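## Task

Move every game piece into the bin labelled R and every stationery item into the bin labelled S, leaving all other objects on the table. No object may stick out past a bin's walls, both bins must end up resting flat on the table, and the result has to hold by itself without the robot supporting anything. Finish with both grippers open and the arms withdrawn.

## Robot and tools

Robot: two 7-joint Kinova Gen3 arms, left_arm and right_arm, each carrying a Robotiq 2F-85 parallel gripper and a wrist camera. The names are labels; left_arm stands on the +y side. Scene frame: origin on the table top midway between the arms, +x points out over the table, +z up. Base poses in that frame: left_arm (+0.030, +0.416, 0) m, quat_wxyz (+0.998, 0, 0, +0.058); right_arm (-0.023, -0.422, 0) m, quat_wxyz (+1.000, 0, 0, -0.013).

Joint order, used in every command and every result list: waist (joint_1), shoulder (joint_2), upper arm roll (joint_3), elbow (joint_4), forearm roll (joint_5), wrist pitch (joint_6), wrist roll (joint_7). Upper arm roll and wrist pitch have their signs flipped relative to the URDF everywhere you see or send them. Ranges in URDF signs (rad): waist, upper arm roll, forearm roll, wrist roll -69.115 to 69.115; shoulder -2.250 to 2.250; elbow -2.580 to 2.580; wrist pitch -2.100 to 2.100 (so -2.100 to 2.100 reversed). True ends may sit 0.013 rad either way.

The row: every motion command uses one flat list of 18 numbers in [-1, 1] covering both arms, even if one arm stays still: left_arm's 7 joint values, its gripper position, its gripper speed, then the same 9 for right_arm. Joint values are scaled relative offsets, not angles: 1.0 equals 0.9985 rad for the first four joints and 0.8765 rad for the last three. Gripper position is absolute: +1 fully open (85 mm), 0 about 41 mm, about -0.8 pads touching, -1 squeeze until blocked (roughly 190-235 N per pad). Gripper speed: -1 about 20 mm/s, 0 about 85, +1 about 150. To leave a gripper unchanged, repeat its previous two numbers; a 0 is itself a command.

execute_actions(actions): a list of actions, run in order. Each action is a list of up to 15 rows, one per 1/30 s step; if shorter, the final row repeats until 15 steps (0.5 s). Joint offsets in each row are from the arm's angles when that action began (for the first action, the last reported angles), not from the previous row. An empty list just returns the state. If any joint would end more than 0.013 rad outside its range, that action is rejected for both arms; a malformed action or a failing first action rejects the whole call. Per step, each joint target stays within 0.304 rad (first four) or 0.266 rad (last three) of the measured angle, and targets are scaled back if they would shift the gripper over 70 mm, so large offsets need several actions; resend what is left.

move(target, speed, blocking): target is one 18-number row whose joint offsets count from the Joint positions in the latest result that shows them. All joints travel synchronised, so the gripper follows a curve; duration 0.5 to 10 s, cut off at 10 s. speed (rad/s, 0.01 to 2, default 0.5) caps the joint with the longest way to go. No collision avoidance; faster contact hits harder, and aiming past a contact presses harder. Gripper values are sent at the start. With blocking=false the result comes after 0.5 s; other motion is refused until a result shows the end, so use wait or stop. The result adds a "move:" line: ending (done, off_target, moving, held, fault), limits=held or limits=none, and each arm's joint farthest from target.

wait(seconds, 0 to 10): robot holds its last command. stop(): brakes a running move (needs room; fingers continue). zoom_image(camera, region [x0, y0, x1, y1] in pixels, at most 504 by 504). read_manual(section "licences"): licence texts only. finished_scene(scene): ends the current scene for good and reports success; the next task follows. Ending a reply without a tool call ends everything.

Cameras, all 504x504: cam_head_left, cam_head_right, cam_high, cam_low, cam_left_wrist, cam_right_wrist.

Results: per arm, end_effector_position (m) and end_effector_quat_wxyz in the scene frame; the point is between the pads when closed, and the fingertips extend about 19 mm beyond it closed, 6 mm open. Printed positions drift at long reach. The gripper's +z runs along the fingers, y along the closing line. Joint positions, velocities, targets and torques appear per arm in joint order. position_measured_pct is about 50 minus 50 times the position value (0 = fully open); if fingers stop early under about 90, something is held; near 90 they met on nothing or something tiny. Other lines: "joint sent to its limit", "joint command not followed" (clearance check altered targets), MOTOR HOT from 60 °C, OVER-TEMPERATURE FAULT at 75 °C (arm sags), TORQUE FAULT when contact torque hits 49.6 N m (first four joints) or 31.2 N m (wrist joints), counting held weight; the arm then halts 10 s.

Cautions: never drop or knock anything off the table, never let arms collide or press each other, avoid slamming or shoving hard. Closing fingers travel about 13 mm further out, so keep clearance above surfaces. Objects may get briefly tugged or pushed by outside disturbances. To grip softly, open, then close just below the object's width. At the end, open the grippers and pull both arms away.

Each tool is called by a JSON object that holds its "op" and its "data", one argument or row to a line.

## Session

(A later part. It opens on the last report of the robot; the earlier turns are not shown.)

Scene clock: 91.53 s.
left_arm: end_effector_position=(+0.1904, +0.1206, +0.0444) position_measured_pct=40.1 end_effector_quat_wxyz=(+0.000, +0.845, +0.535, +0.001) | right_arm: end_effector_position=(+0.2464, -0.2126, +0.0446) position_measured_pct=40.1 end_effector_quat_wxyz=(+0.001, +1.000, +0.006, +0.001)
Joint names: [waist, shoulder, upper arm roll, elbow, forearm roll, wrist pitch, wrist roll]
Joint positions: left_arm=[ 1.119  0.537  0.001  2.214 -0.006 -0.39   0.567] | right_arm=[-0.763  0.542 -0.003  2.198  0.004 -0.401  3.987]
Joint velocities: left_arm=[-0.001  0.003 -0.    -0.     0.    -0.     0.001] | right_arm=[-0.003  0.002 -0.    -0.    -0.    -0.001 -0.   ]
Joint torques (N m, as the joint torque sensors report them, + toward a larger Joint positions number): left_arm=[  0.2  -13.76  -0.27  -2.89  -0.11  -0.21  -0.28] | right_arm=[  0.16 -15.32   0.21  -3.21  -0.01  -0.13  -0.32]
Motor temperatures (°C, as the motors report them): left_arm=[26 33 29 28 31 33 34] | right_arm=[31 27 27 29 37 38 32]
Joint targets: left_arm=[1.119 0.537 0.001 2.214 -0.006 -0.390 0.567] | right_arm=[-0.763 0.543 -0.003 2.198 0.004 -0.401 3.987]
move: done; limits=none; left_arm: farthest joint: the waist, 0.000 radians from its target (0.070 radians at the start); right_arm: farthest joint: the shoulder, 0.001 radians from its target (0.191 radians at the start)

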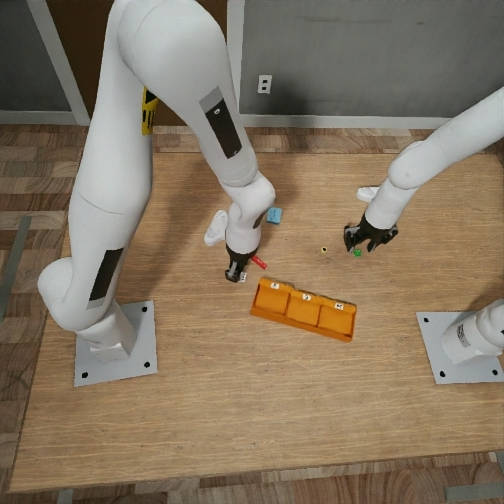

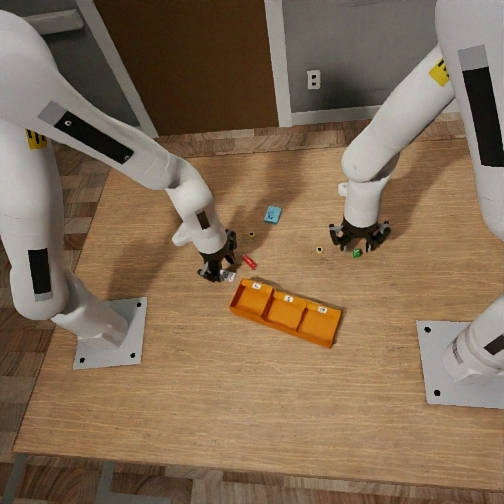

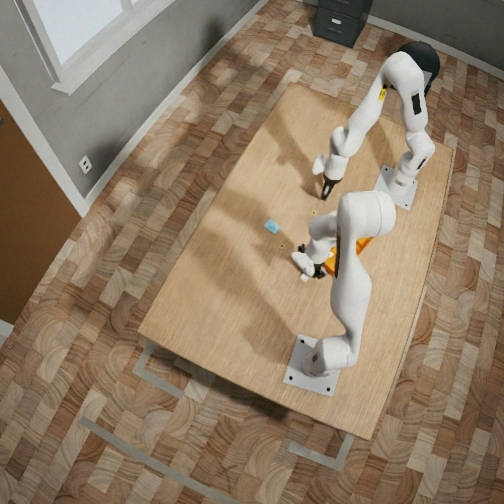

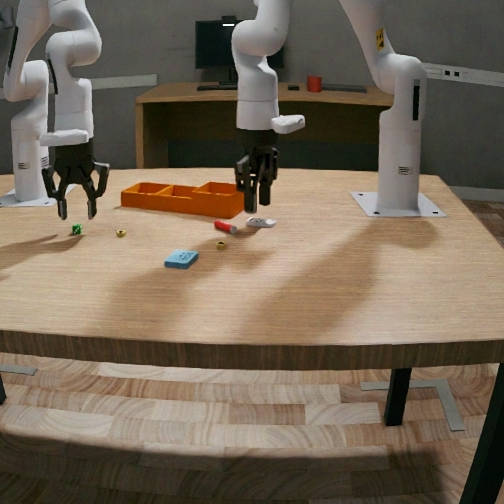

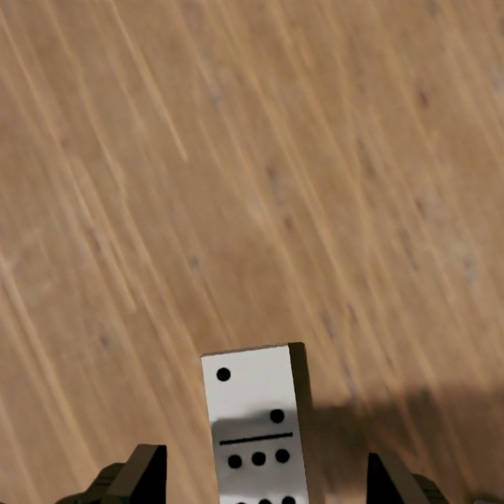

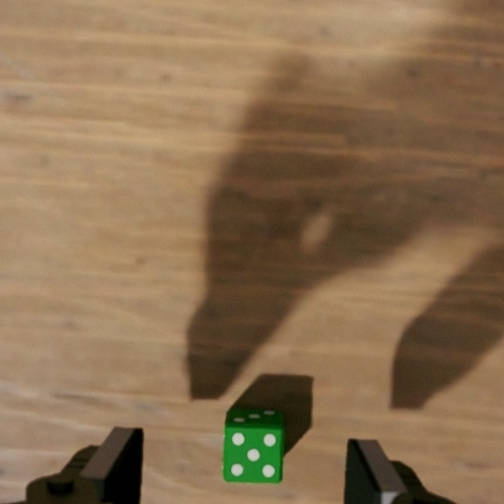

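{"op": "move", "data": {
  "target": [0,0.057,0,0.026,0,0.094,0,0.2,1, 0,0.054,0,0.018,0,0.082,0,0.2,1],
  "speed": 0.3
}}

{"op": "move", "data": {
  "target": [0,0,0,0,0,0,0,-1,0.5, 0,0,0,0,0,0,0,-1,0.5]
}}

{"op": "wait", "data": {
  "seconds": 0.5
}}

Scene clock: 100.70 s.
left_arm: end_effector_position=(+0.1879, +0.1242, +0.0228) position_measured_pct=40.1 end_effector_quat_wxyz=(+0.000, +0.845, +0.535, +0.001) | right_arm: end_effector_position=(+0.2449, -0.2138, +0.0244) position_measured_pct=40.1 end_effector_quat_wxyz=(+0.001, +1.000, +0.006, +0.001)
Joint names: [waist, shoulder, upper arm roll, elbow, forearm roll, wrist pitch, wrist roll]
Joint positions: left_arm=[ 1.119  0.593  0.001  2.24  -0.006 -0.307  0.567] | right_arm=[-0.763  0.596 -0.003  2.216  0.004 -0.329  3.987]
Joint velocities: left_arm=[ 0.     0.004 -0.     0.     0.     0.001 -0.   ] | right_arm=[ 0.001  0.004 -0.    -0.    -0.     0.    -0.   ]
Joint torques (N m, as the joint torque sensors report them, + toward a larger Joint positions number): left_arm=[  0.15 -14.18  -0.17  -2.32  -0.28  -0.22  -0.27] | right_arm=[  0.11 -15.26  -0.01  -2.59  -0.08  -0.22  -0.49]
Motor temperatures (°C, as the motors report them): left_arm=[26 33 29 28 31 33 34] | right_arm=[31 27 27 29 37 38 32]
Joint targets: left_arm=[1.119 0.594 0.001 2.240 -0.006 -0.307 0.567] | right_arm=[-0.763 0.596 -0.003 2.216 0.004 -0.329 3.987]
move: done; limits=none; left_arm: farthest joint: the shoulder, 0.001 radians from its target (0.057 radians at the start); right_arm: farthest joint: the waist, 0.000 radians from its target (0.000 radians at the start)

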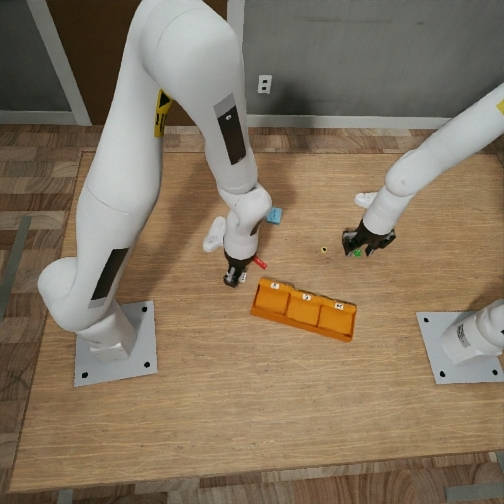

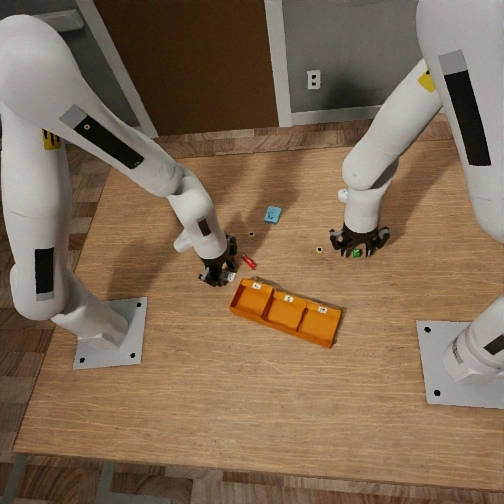

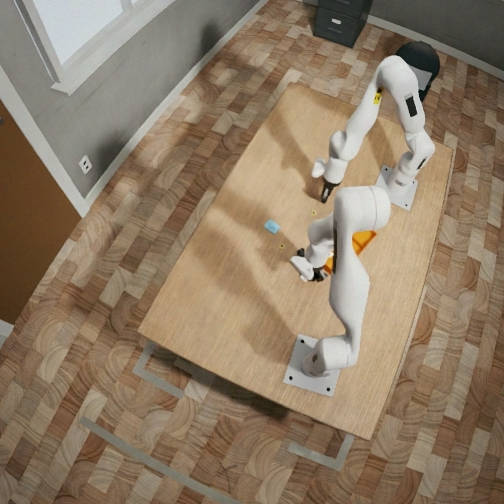

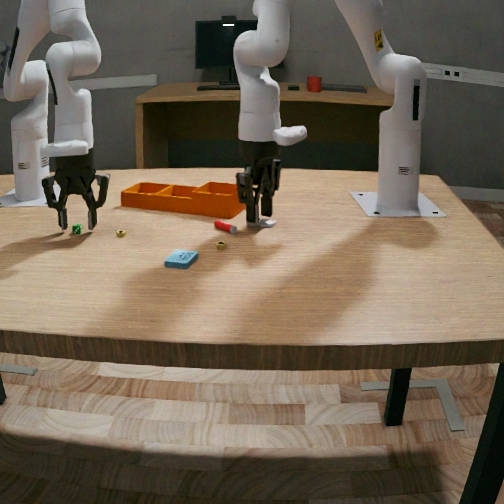

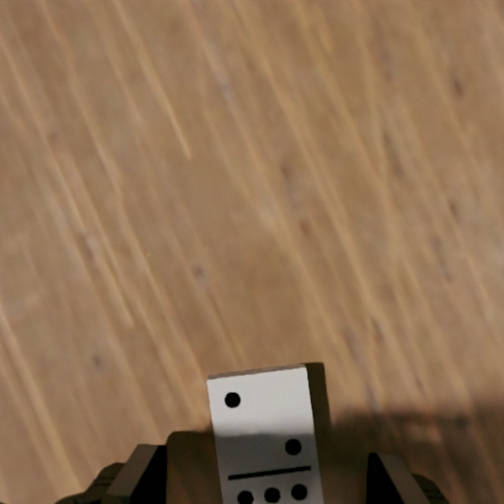

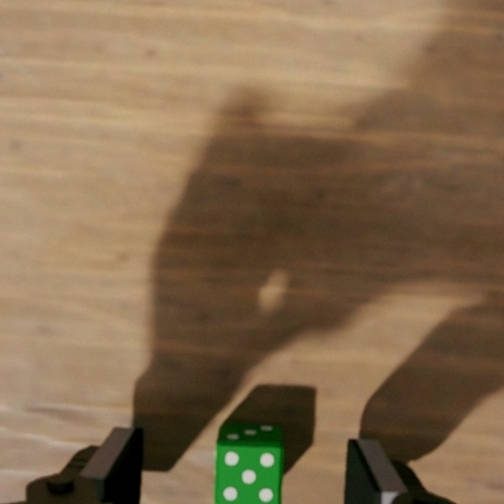

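Scene clock: 101.33 s.
left_arm: end_effector_position=(+0.1879, +0.1242, +0.0234) position_measured_pct=75.0 end_effector_quat_wxyz=(+0.001, +0.845, +0.535, +0.001) | right_arm: end_effector_position=(+0.2450, -0.2138, +0.0247) position_measured_pct=80.2 end_effector_quat_wxyz=(+0.000, +1.000, +0.006, +0.002)
Joint names: [waist, shoulder, upper arm roll, elbow, forearm roll, wrist pitch, wrist roll]
Joint positions: left_arm=[ 1.119  0.591  0.001  2.241 -0.006 -0.308  0.567] | right_arm=[-0.763  0.595 -0.003  2.216  0.004 -0.329  3.987]
Joint velocities: left_arm=[-0.    -0.001 -0.     0.     0.    -0.001 -0.001] | right_arm=[-0.    -0.    -0.     0.    -0.001 -0.001  0.   ]
Joint torques (N m, as the joint torque sensors report them, + toward a larger Joint positions number): left_arm=[  0.17 -12.55  -0.15  -2.44  -0.22   0.25  -0.3 ] | right_arm=[  0.3  -14.06   0.22  -2.72   0.02   0.06  -0.31]
Motor temperatures (°C, as the motors report them): left_arm=[26 33 29 28 31 33 34] | right_arm=[31 27 27 29 37 38 32]
Joint targets: left_arm=[1.119 0.593 0.001 2.240 -0.006 -0.307 0.567] | right_arm=[-0.763 0.596 -0.003 2.216 0.004 -0.329 3.987]
move: done; limits=none; left_arm: farthest joint: the shoulder, 0.002 radians from its target (0.000 radians at the start); right_arm: farthest joint: the shoulder, 0.001 radians from its target (0.000 radians at the start)

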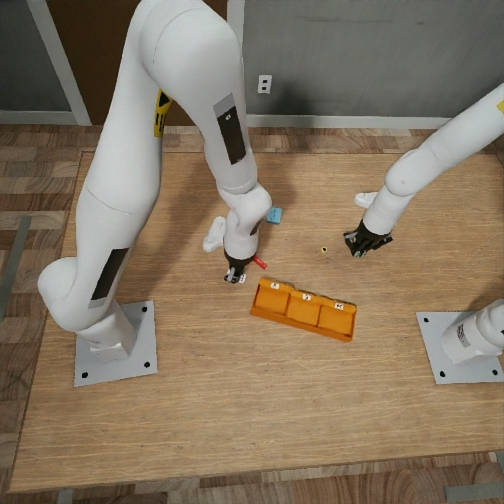

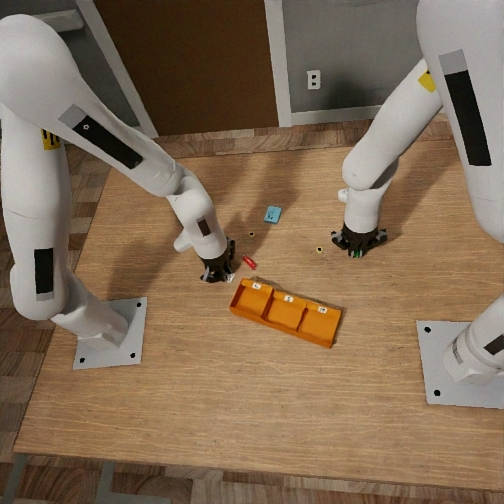

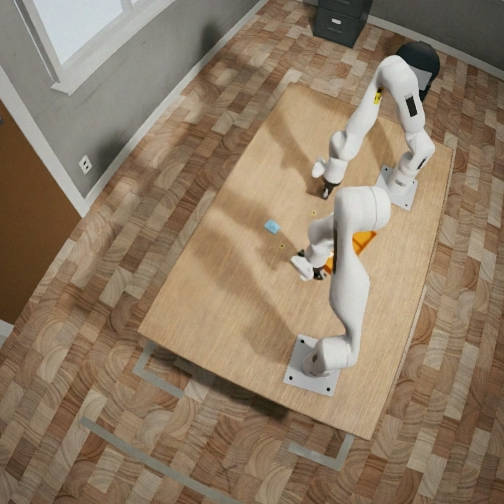

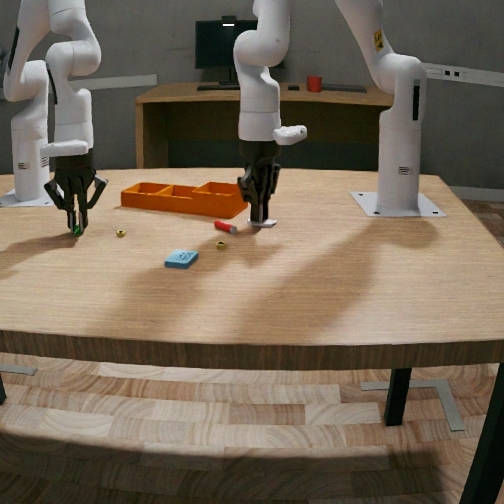

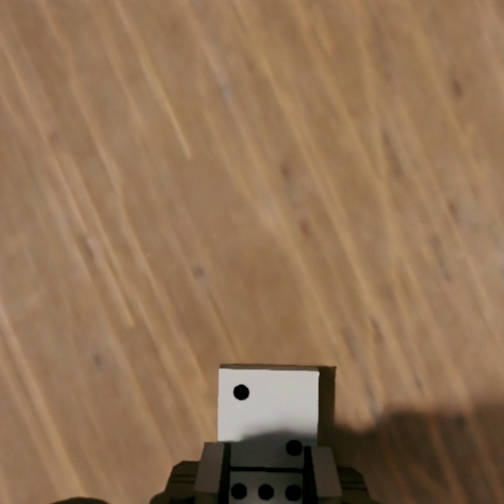

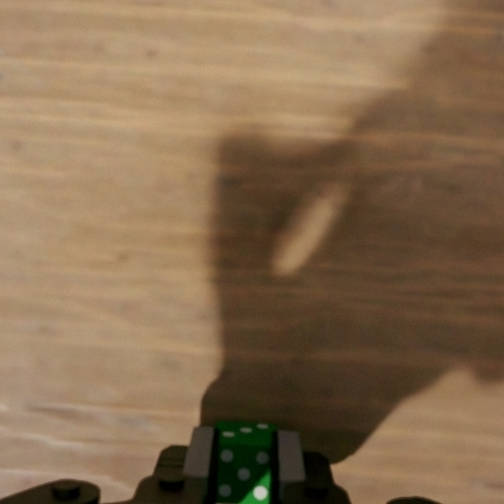

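Scene clock: 101.83 s.
left_arm: end_effector_position=(+0.1879, +0.1242, +0.0234) position_measured_pct=75.0 end_effector_quat_wxyz=(+0.001, +0.845, +0.535, +0.001) | right_arm: end_effector_position=(+0.2450, -0.2138, +0.0247) position_measured_pct=80.2 end_effector_quat_wxyz=(+0.000, +1.000, +0.006, +0.002)
Joint names: [waist, shoulder, upper arm roll, elbow, forearm roll, wrist pitch, wrist roll]
Joint positions: left_arm=[ 1.119  0.591  0.001  2.241 -0.006 -0.308  0.567] | right_arm=[-0.763  0.595 -0.003  2.216  0.004 -0.329  3.987]
Joint velocities: left_arm=[-0.    -0.002  0.     0.001  0.     0.001  0.   ] | right_arm=[-0.001  0.001  0.     0.     0.     0.    -0.   ]
Joint torques (N m, as the joint torque sensors report them, + toward a larger Joint positions number): left_arm=[  0.11 -12.71  -0.27  -2.38  -0.2    0.26  -0.29] | right_arm=[  0.18 -14.21   0.25  -2.77   0.02   0.16  -0.4 ]
Motor temperatures (°C, as the motors report them): left_arm=[26 33 29 28 31 33 34] | right_arm=[31 27 27 29 37 38 32]
Joint targets: left_arm=[1.119 0.593 0.001 2.240 -0.006 -0.307 0.567] | right_arm=[-0.763 0.596 -0.003 2.216 0.004 -0.329 3.987]
wait: 0.50 s; at rest by 0.17 s

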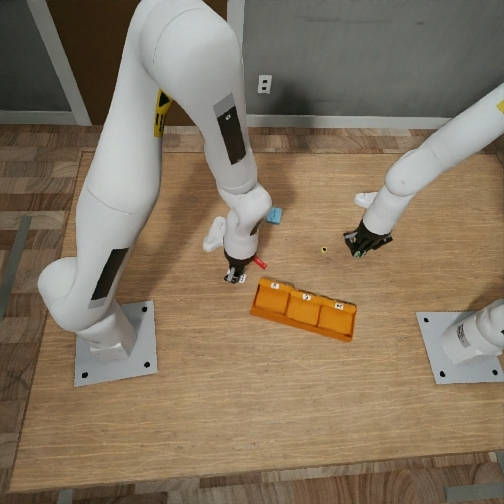

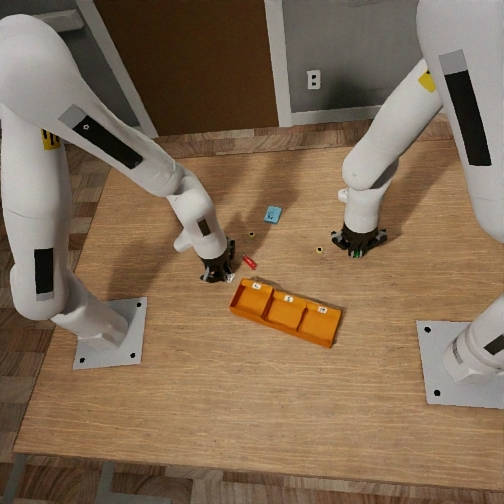

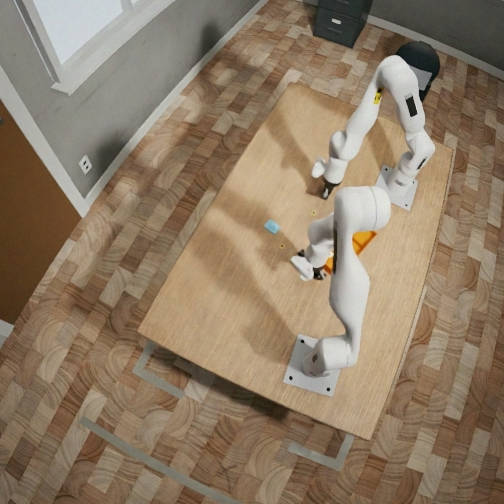

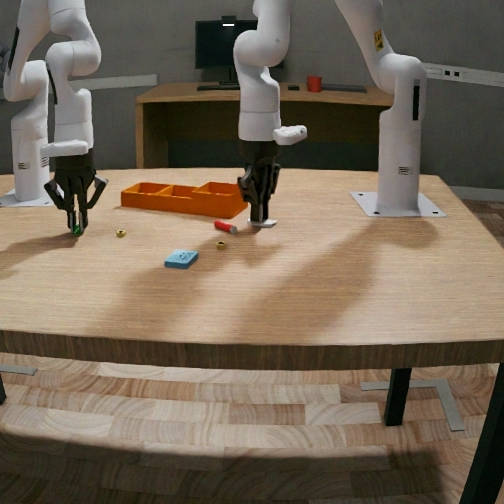

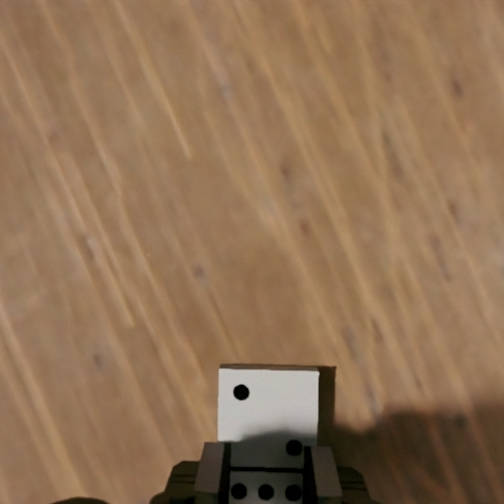

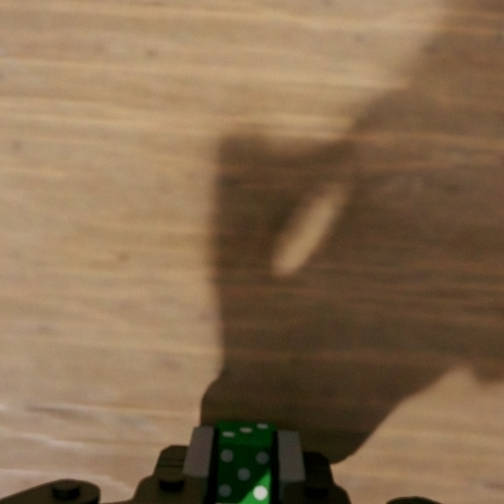

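{"op": "move", "data": {
  "target": [0,-0.241,0,-0.112,0,-0.4,0,-1,0.5, 0,-0.243,0,-0.084,0,-0.375,0,-1,0.5],
  "speed": 0.7
}}

{"op": "move", "data": {
  "target": [0.272,0.09,0,-0.158,0,-0.084,0.31,-1,0.5, 0,0,0,0,0,0,0,-1,0.5],
  "speed": 0.7
}}

Scene clock: 111.77 s.
left_arm: end_effector_position=(+0.1927, +0.1177, +0.1206) position_measured_pct=75.0 end_effector_quat_wxyz=(+0.001, +0.844, +0.536, +0.002) | right_arm: end_effector_position=(+0.2440, -0.2149, +0.1196) position_measured_pct=80.2 end_effector_quat_wxyz=(+0.001, +1.000, +0.006, +0.001)
Joint names: [waist, shoulder, upper arm roll, elbow, forearm roll, wrist pitch, wrist roll]
Joint positions: left_arm=[ 1.119  0.351  0.001  2.129 -0.006 -0.659  0.567] | right_arm=[-0.763  0.352 -0.003  2.132  0.004 -0.658  3.987]
Joint velocities: left_arm=[-0.001 -0.003  0.    -0.     0.001 -0.    -0.001] | right_arm=[ 0.    -0.003 -0.    -0.    -0.001  0.001  0.   ]
Joint torques (N m, as the joint torque sensors report them, + toward a larger Joint positions number): left_arm=[  0.12 -12.94  -0.15  -4.96  -0.21  -0.22  -0.18] | right_arm=[  0.21 -13.22   0.16  -5.14   0.03  -0.22  -0.4 ]
Motor temperatures (°C, as the motors report them): left_arm=[26 33 29 28 31 33 34] | right_arm=[31 27 27 29 37 38 32]
Joint targets: left_arm=[1.119 0.351 0.001 2.129 -0.006 -0.659 0.567] | right_arm=[-0.763 0.352 -0.003 2.132 0.004 -0.658 3.987]
move: done; limits=none; left_arm: farthest joint: the shoulder, 0.001 radians from its target (0.241 radians at the start); right_arm: farthest joint: the waist, 0.000 radians from its target (0.000 radians at the start)

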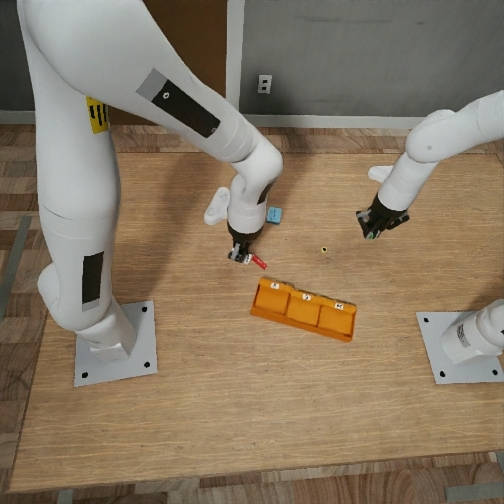

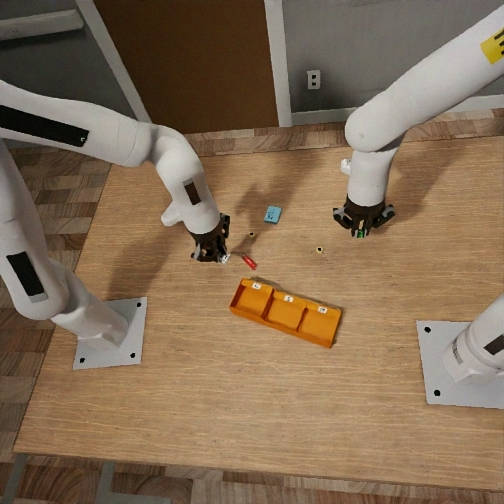

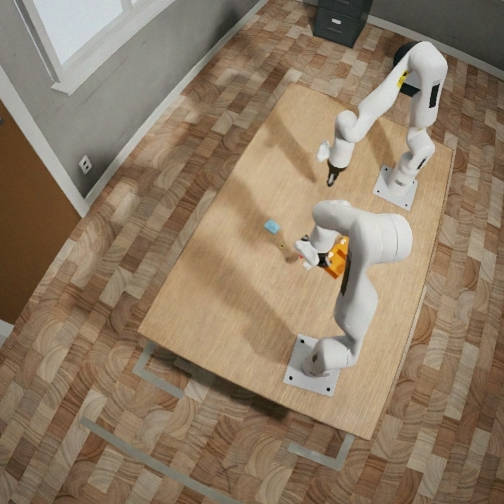

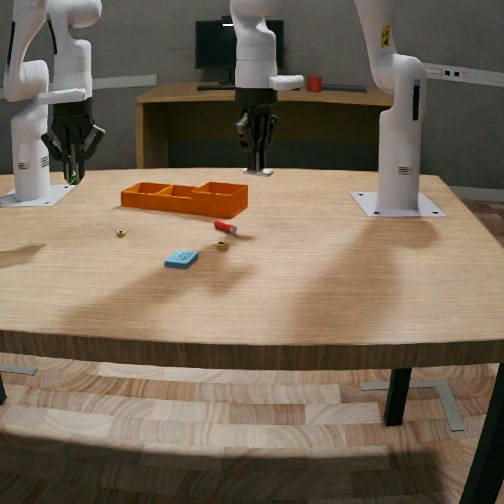

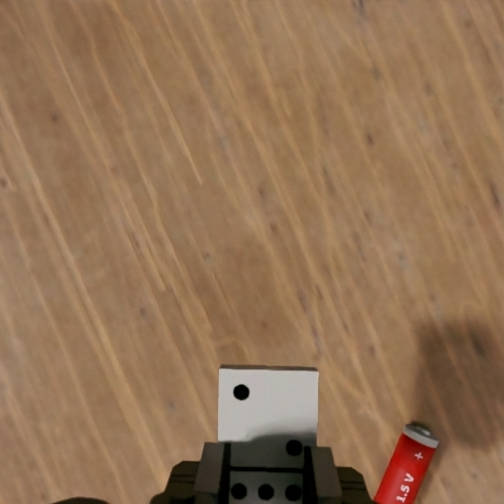

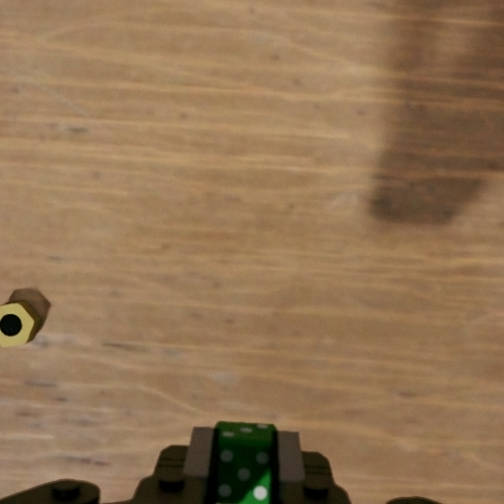

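Scene clock: 112.83 s.
left_arm: end_effector_position=(+0.1215, +0.0378, +0.1198) position_measured_pct=75.0 end_effector_quat_wxyz=(-0.001, +0.844, +0.536, +0.003) | right_arm: end_effector_position=(+0.2440, -0.2149, +0.1196) position_measured_pct=80.2 end_effector_quat_wxyz=(+0.001, +1.000, +0.006, +0.001)
Joint names: [waist, shoulder, upper arm roll, elbow, forearm roll, wrist pitch, wrist roll]
Joint positions: left_arm=[ 1.39   0.441  0.001  1.971 -0.006 -0.733  0.839] | right_arm=[-0.763  0.352 -0.003  2.132  0.004 -0.658  3.987]
Joint velocities: left_arm=[ 0.002  0.001  0.001  0.    -0.     0.001 -0.003] | right_arm=[ 0.     0.001  0.    -0.001 -0.001  0.    -0.   ]
Joint torques (N m, as the joint torque sensors report them, + toward a larger Joint positions number): left_arm=[  0.21 -14.69  -0.21  -5.5   -0.13  -0.24  -0.26] | right_arm=[  0.02 -13.32   0.2   -5.04  -0.07  -0.12  -0.35]
Motor temperatures (°C, as the motors report them): left_arm=[26 33 29 28 31 33 34] | right_arm=[31 27 27 29 37 38 32]
Joint targets: left_arm=[1.391 0.441 0.001 1.971 -0.006 -0.733 0.839] | right_arm=[-0.763 0.352 -0.003 2.132 0.004 -0.658 3.987]
move: done; limits=none; left_arm: farthest joint: the waist, 0.000 radians from its target (0.272 radians at the start); right_arm: farthest joint: the waist, 0.000 radians from its target (0.000 radians at the start)

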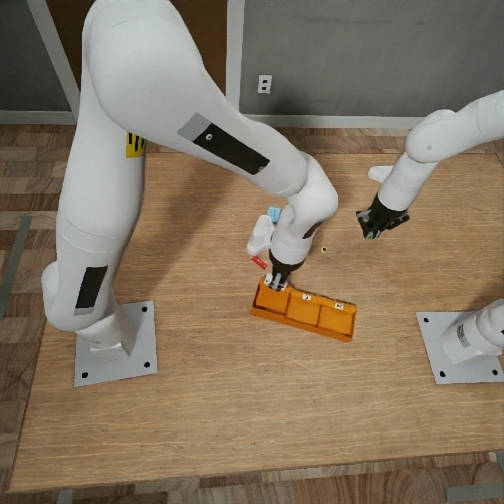

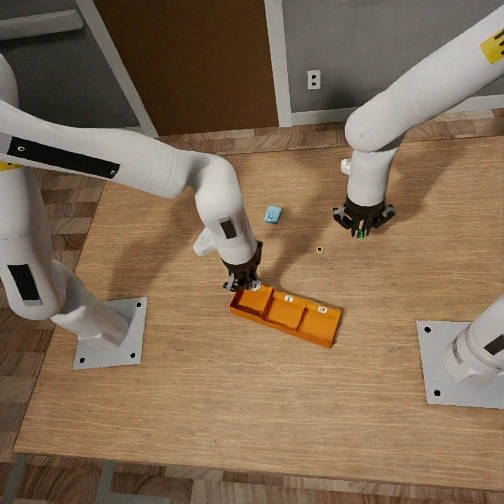

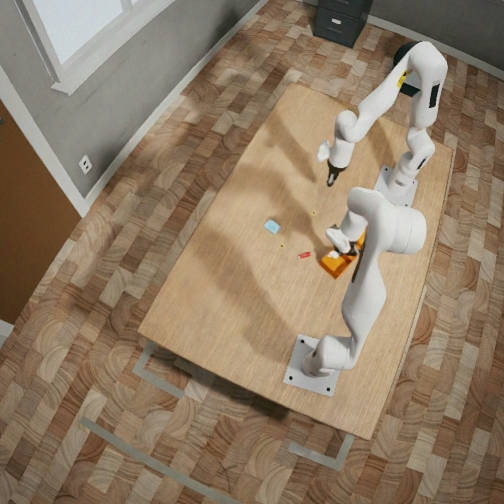

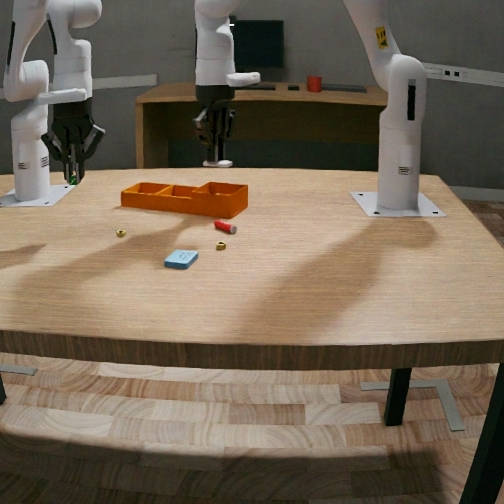

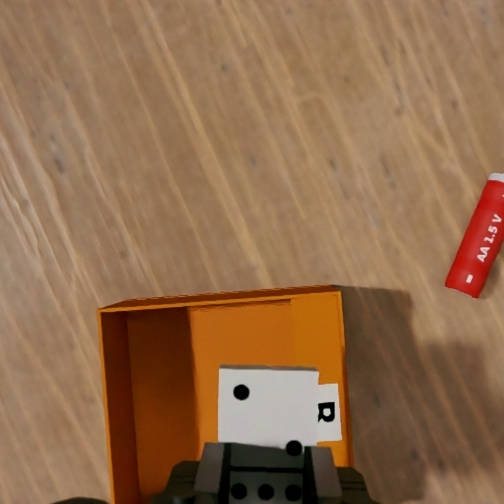

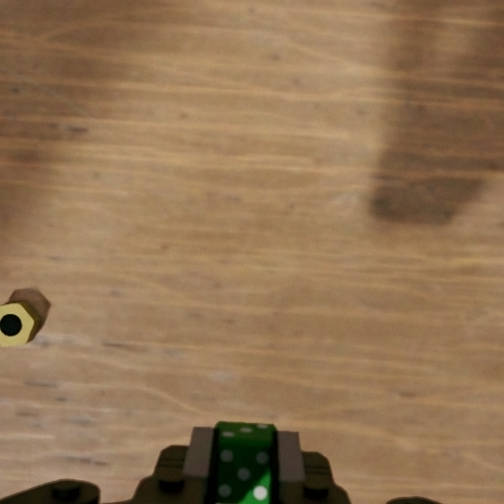

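{"op": "move", "data": {
  "target": [0.029,-0.017,0,0.032,0,0.017,0.033,-1,0.5, 0,0,0,0,0,0,0,-1,0.5]
}}

{"op": "move", "data": {
  "target": [0,0.18,0,0.07,0,0.288,0,-1,0.5, 0,0,0,0,0,0,0,-1,0.5],
  "speed": 0.4
}}

Scene clock: 125.60 s.
left_arm: end_effector_position=(+0.1079, +0.0450, +0.1196) position_measured_pct=75.0 end_effector_quat_wxyz=(-0.001, +0.844, +0.536, +0.003) | right_arm: end_effector_position=(+0.2440, -0.2149, +0.1196) position_measured_pct=80.2 end_effector_quat_wxyz=(+0.001, +1.000, +0.006, +0.001)
Joint names: [waist, shoulder, upper arm roll, elbow, forearm roll, wrist pitch, wrist roll]
Joint positions: left_arm=[ 1.419  0.424  0.001  2.003 -0.006 -0.718  0.867] | right_arm=[-0.763  0.352 -0.003  2.132  0.004 -0.658  3.987]
Joint velocities: left_arm=[ 0.002 -0.002  0.001  0.001 -0.     0.    -0.001] | right_arm=[ 0.001 -0.001 -0.    -0.001  0.001  0.001 -0.   ]
Joint torques (N m, as the joint torque sensors report them, + toward a larger Joint positions number): left_arm=[  0.24 -14.18  -0.1   -5.38  -0.18  -0.32  -0.22] | right_arm=[  0.24 -13.38   0.12  -5.    -0.01  -0.22  -0.36]
Motor temperatures (°C, as the motors report them): left_arm=[26 33 29 28 31 33 34] | right_arm=[31 27 27 29 37 38 32]
Joint targets: left_arm=[1.419 0.424 0.001 2.003 -0.006 -0.718 0.868] | right_arm=[-0.763 0.352 -0.003 2.132 0.004 -0.658 3.987]
move: done; limits=none; left_arm: farthest joint: the waist, 0.000 radians from its target (0.028 radians at the start); right_arm: farthest joint: the waist, 0.000 radians from its target (0.000 radians at the start)

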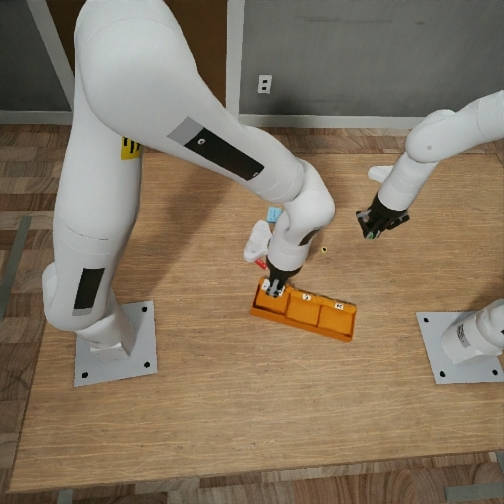

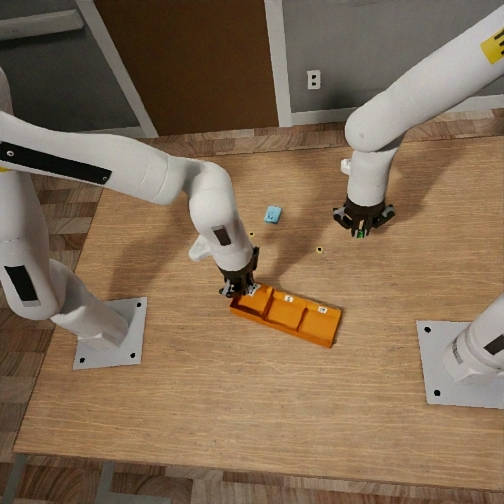

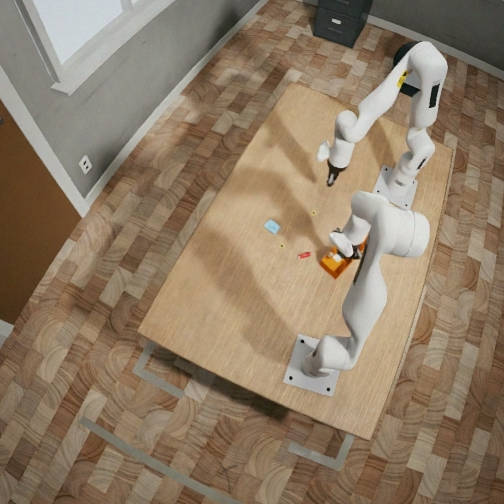

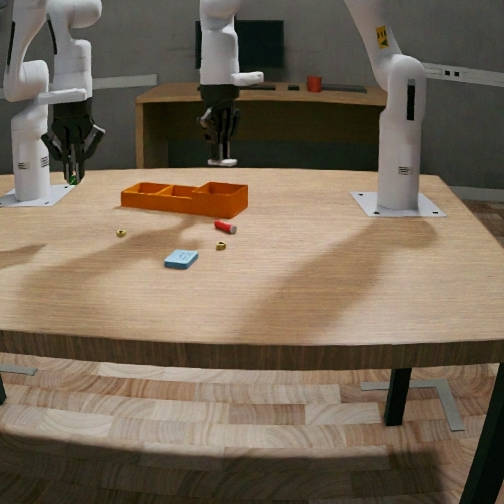

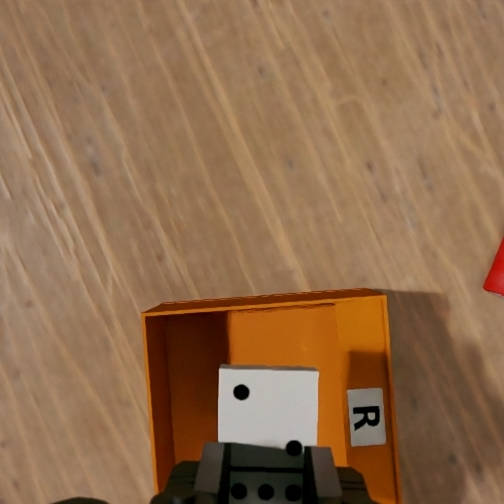

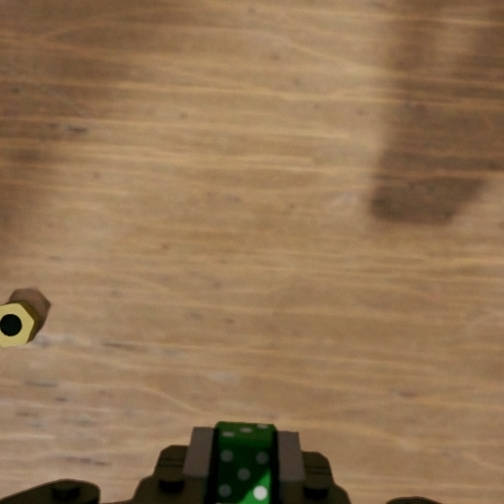

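Scene clock: 126.73 s.
left_arm: end_effector_position=(+0.1080, +0.0433, +0.0390) position_measured_pct=75.0 end_effector_quat_wxyz=(+0.000, +0.844, +0.536, +0.002) | right_arm: end_effector_position=(+0.2440, -0.2149, +0.1196) position_measured_pct=80.2 end_effector_quat_wxyz=(+0.001, +1.000, +0.006, +0.001)
Joint names: [waist, shoulder, upper arm roll, elbow, forearm roll, wrist pitch, wrist roll]
Joint positions: left_arm=[ 1.419  0.603  0.001  2.073 -0.006 -0.465  0.867] | right_arm=[-0.763  0.352 -0.003  2.132  0.004 -0.658  3.987]
Joint velocities: left_arm=[-0.001  0.    -0.001  0.     0.001 -0.     0.001] | right_arm=[-0.001  0.     0.     0.     0.002  0.001 -0.   ]
Joint torques (N m, as the joint torque sensors report them, + toward a larger Joint positions number): left_arm=[  0.12 -16.11  -0.22  -3.47  -0.15  -0.21  -0.26] | right_arm=[  0.17 -13.28   0.11  -5.04   0.05  -0.17  -0.35]
Motor temperatures (°C, as the motors report them): left_arm=[26 33 29 28 31 33 34] | right_arm=[31 27 27 29 37 38 32]
Joint targets: left_arm=[1.419 0.604 0.001 2.073 -0.006 -0.465 0.867] | right_arm=[-0.763 0.352 -0.003 2.132 0.004 -0.658 3.987]
move: done; limits=none; left_arm: farthest joint: the waist, 0.000 radians from its target (0.000 radians at the start); right_arm: farthest joint: the waist, 0.000 radians from its target (0.000 radians at the start)

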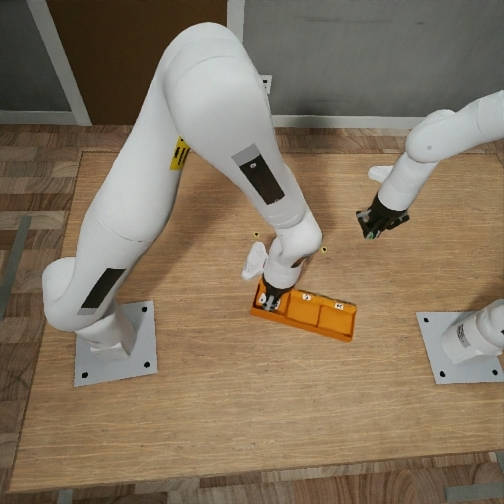

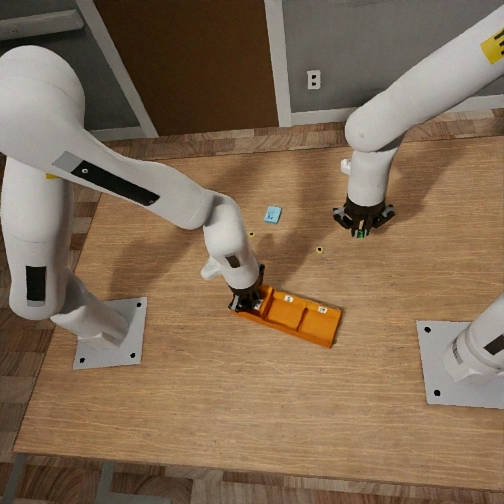

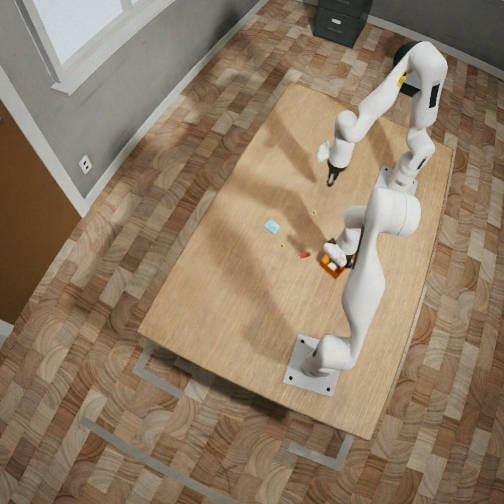

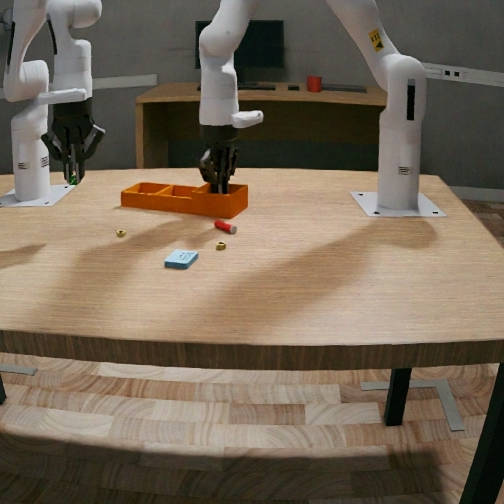

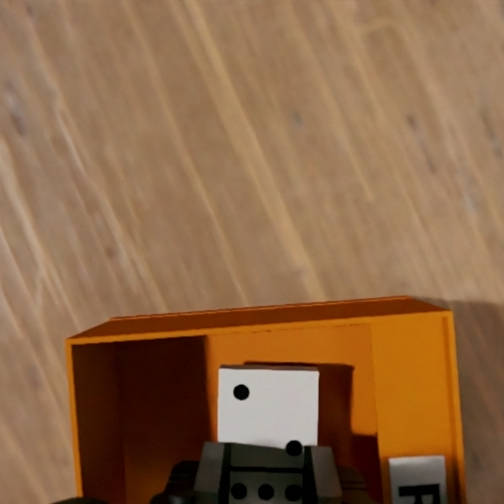

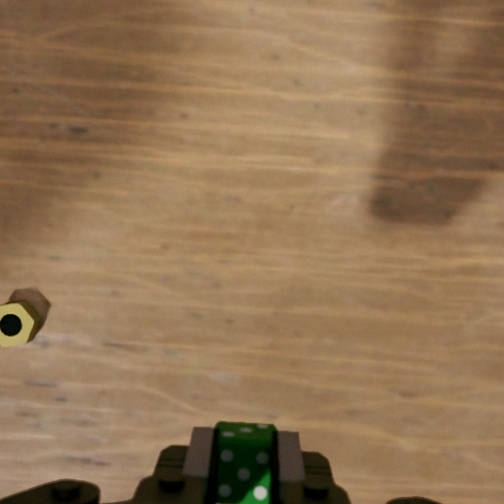

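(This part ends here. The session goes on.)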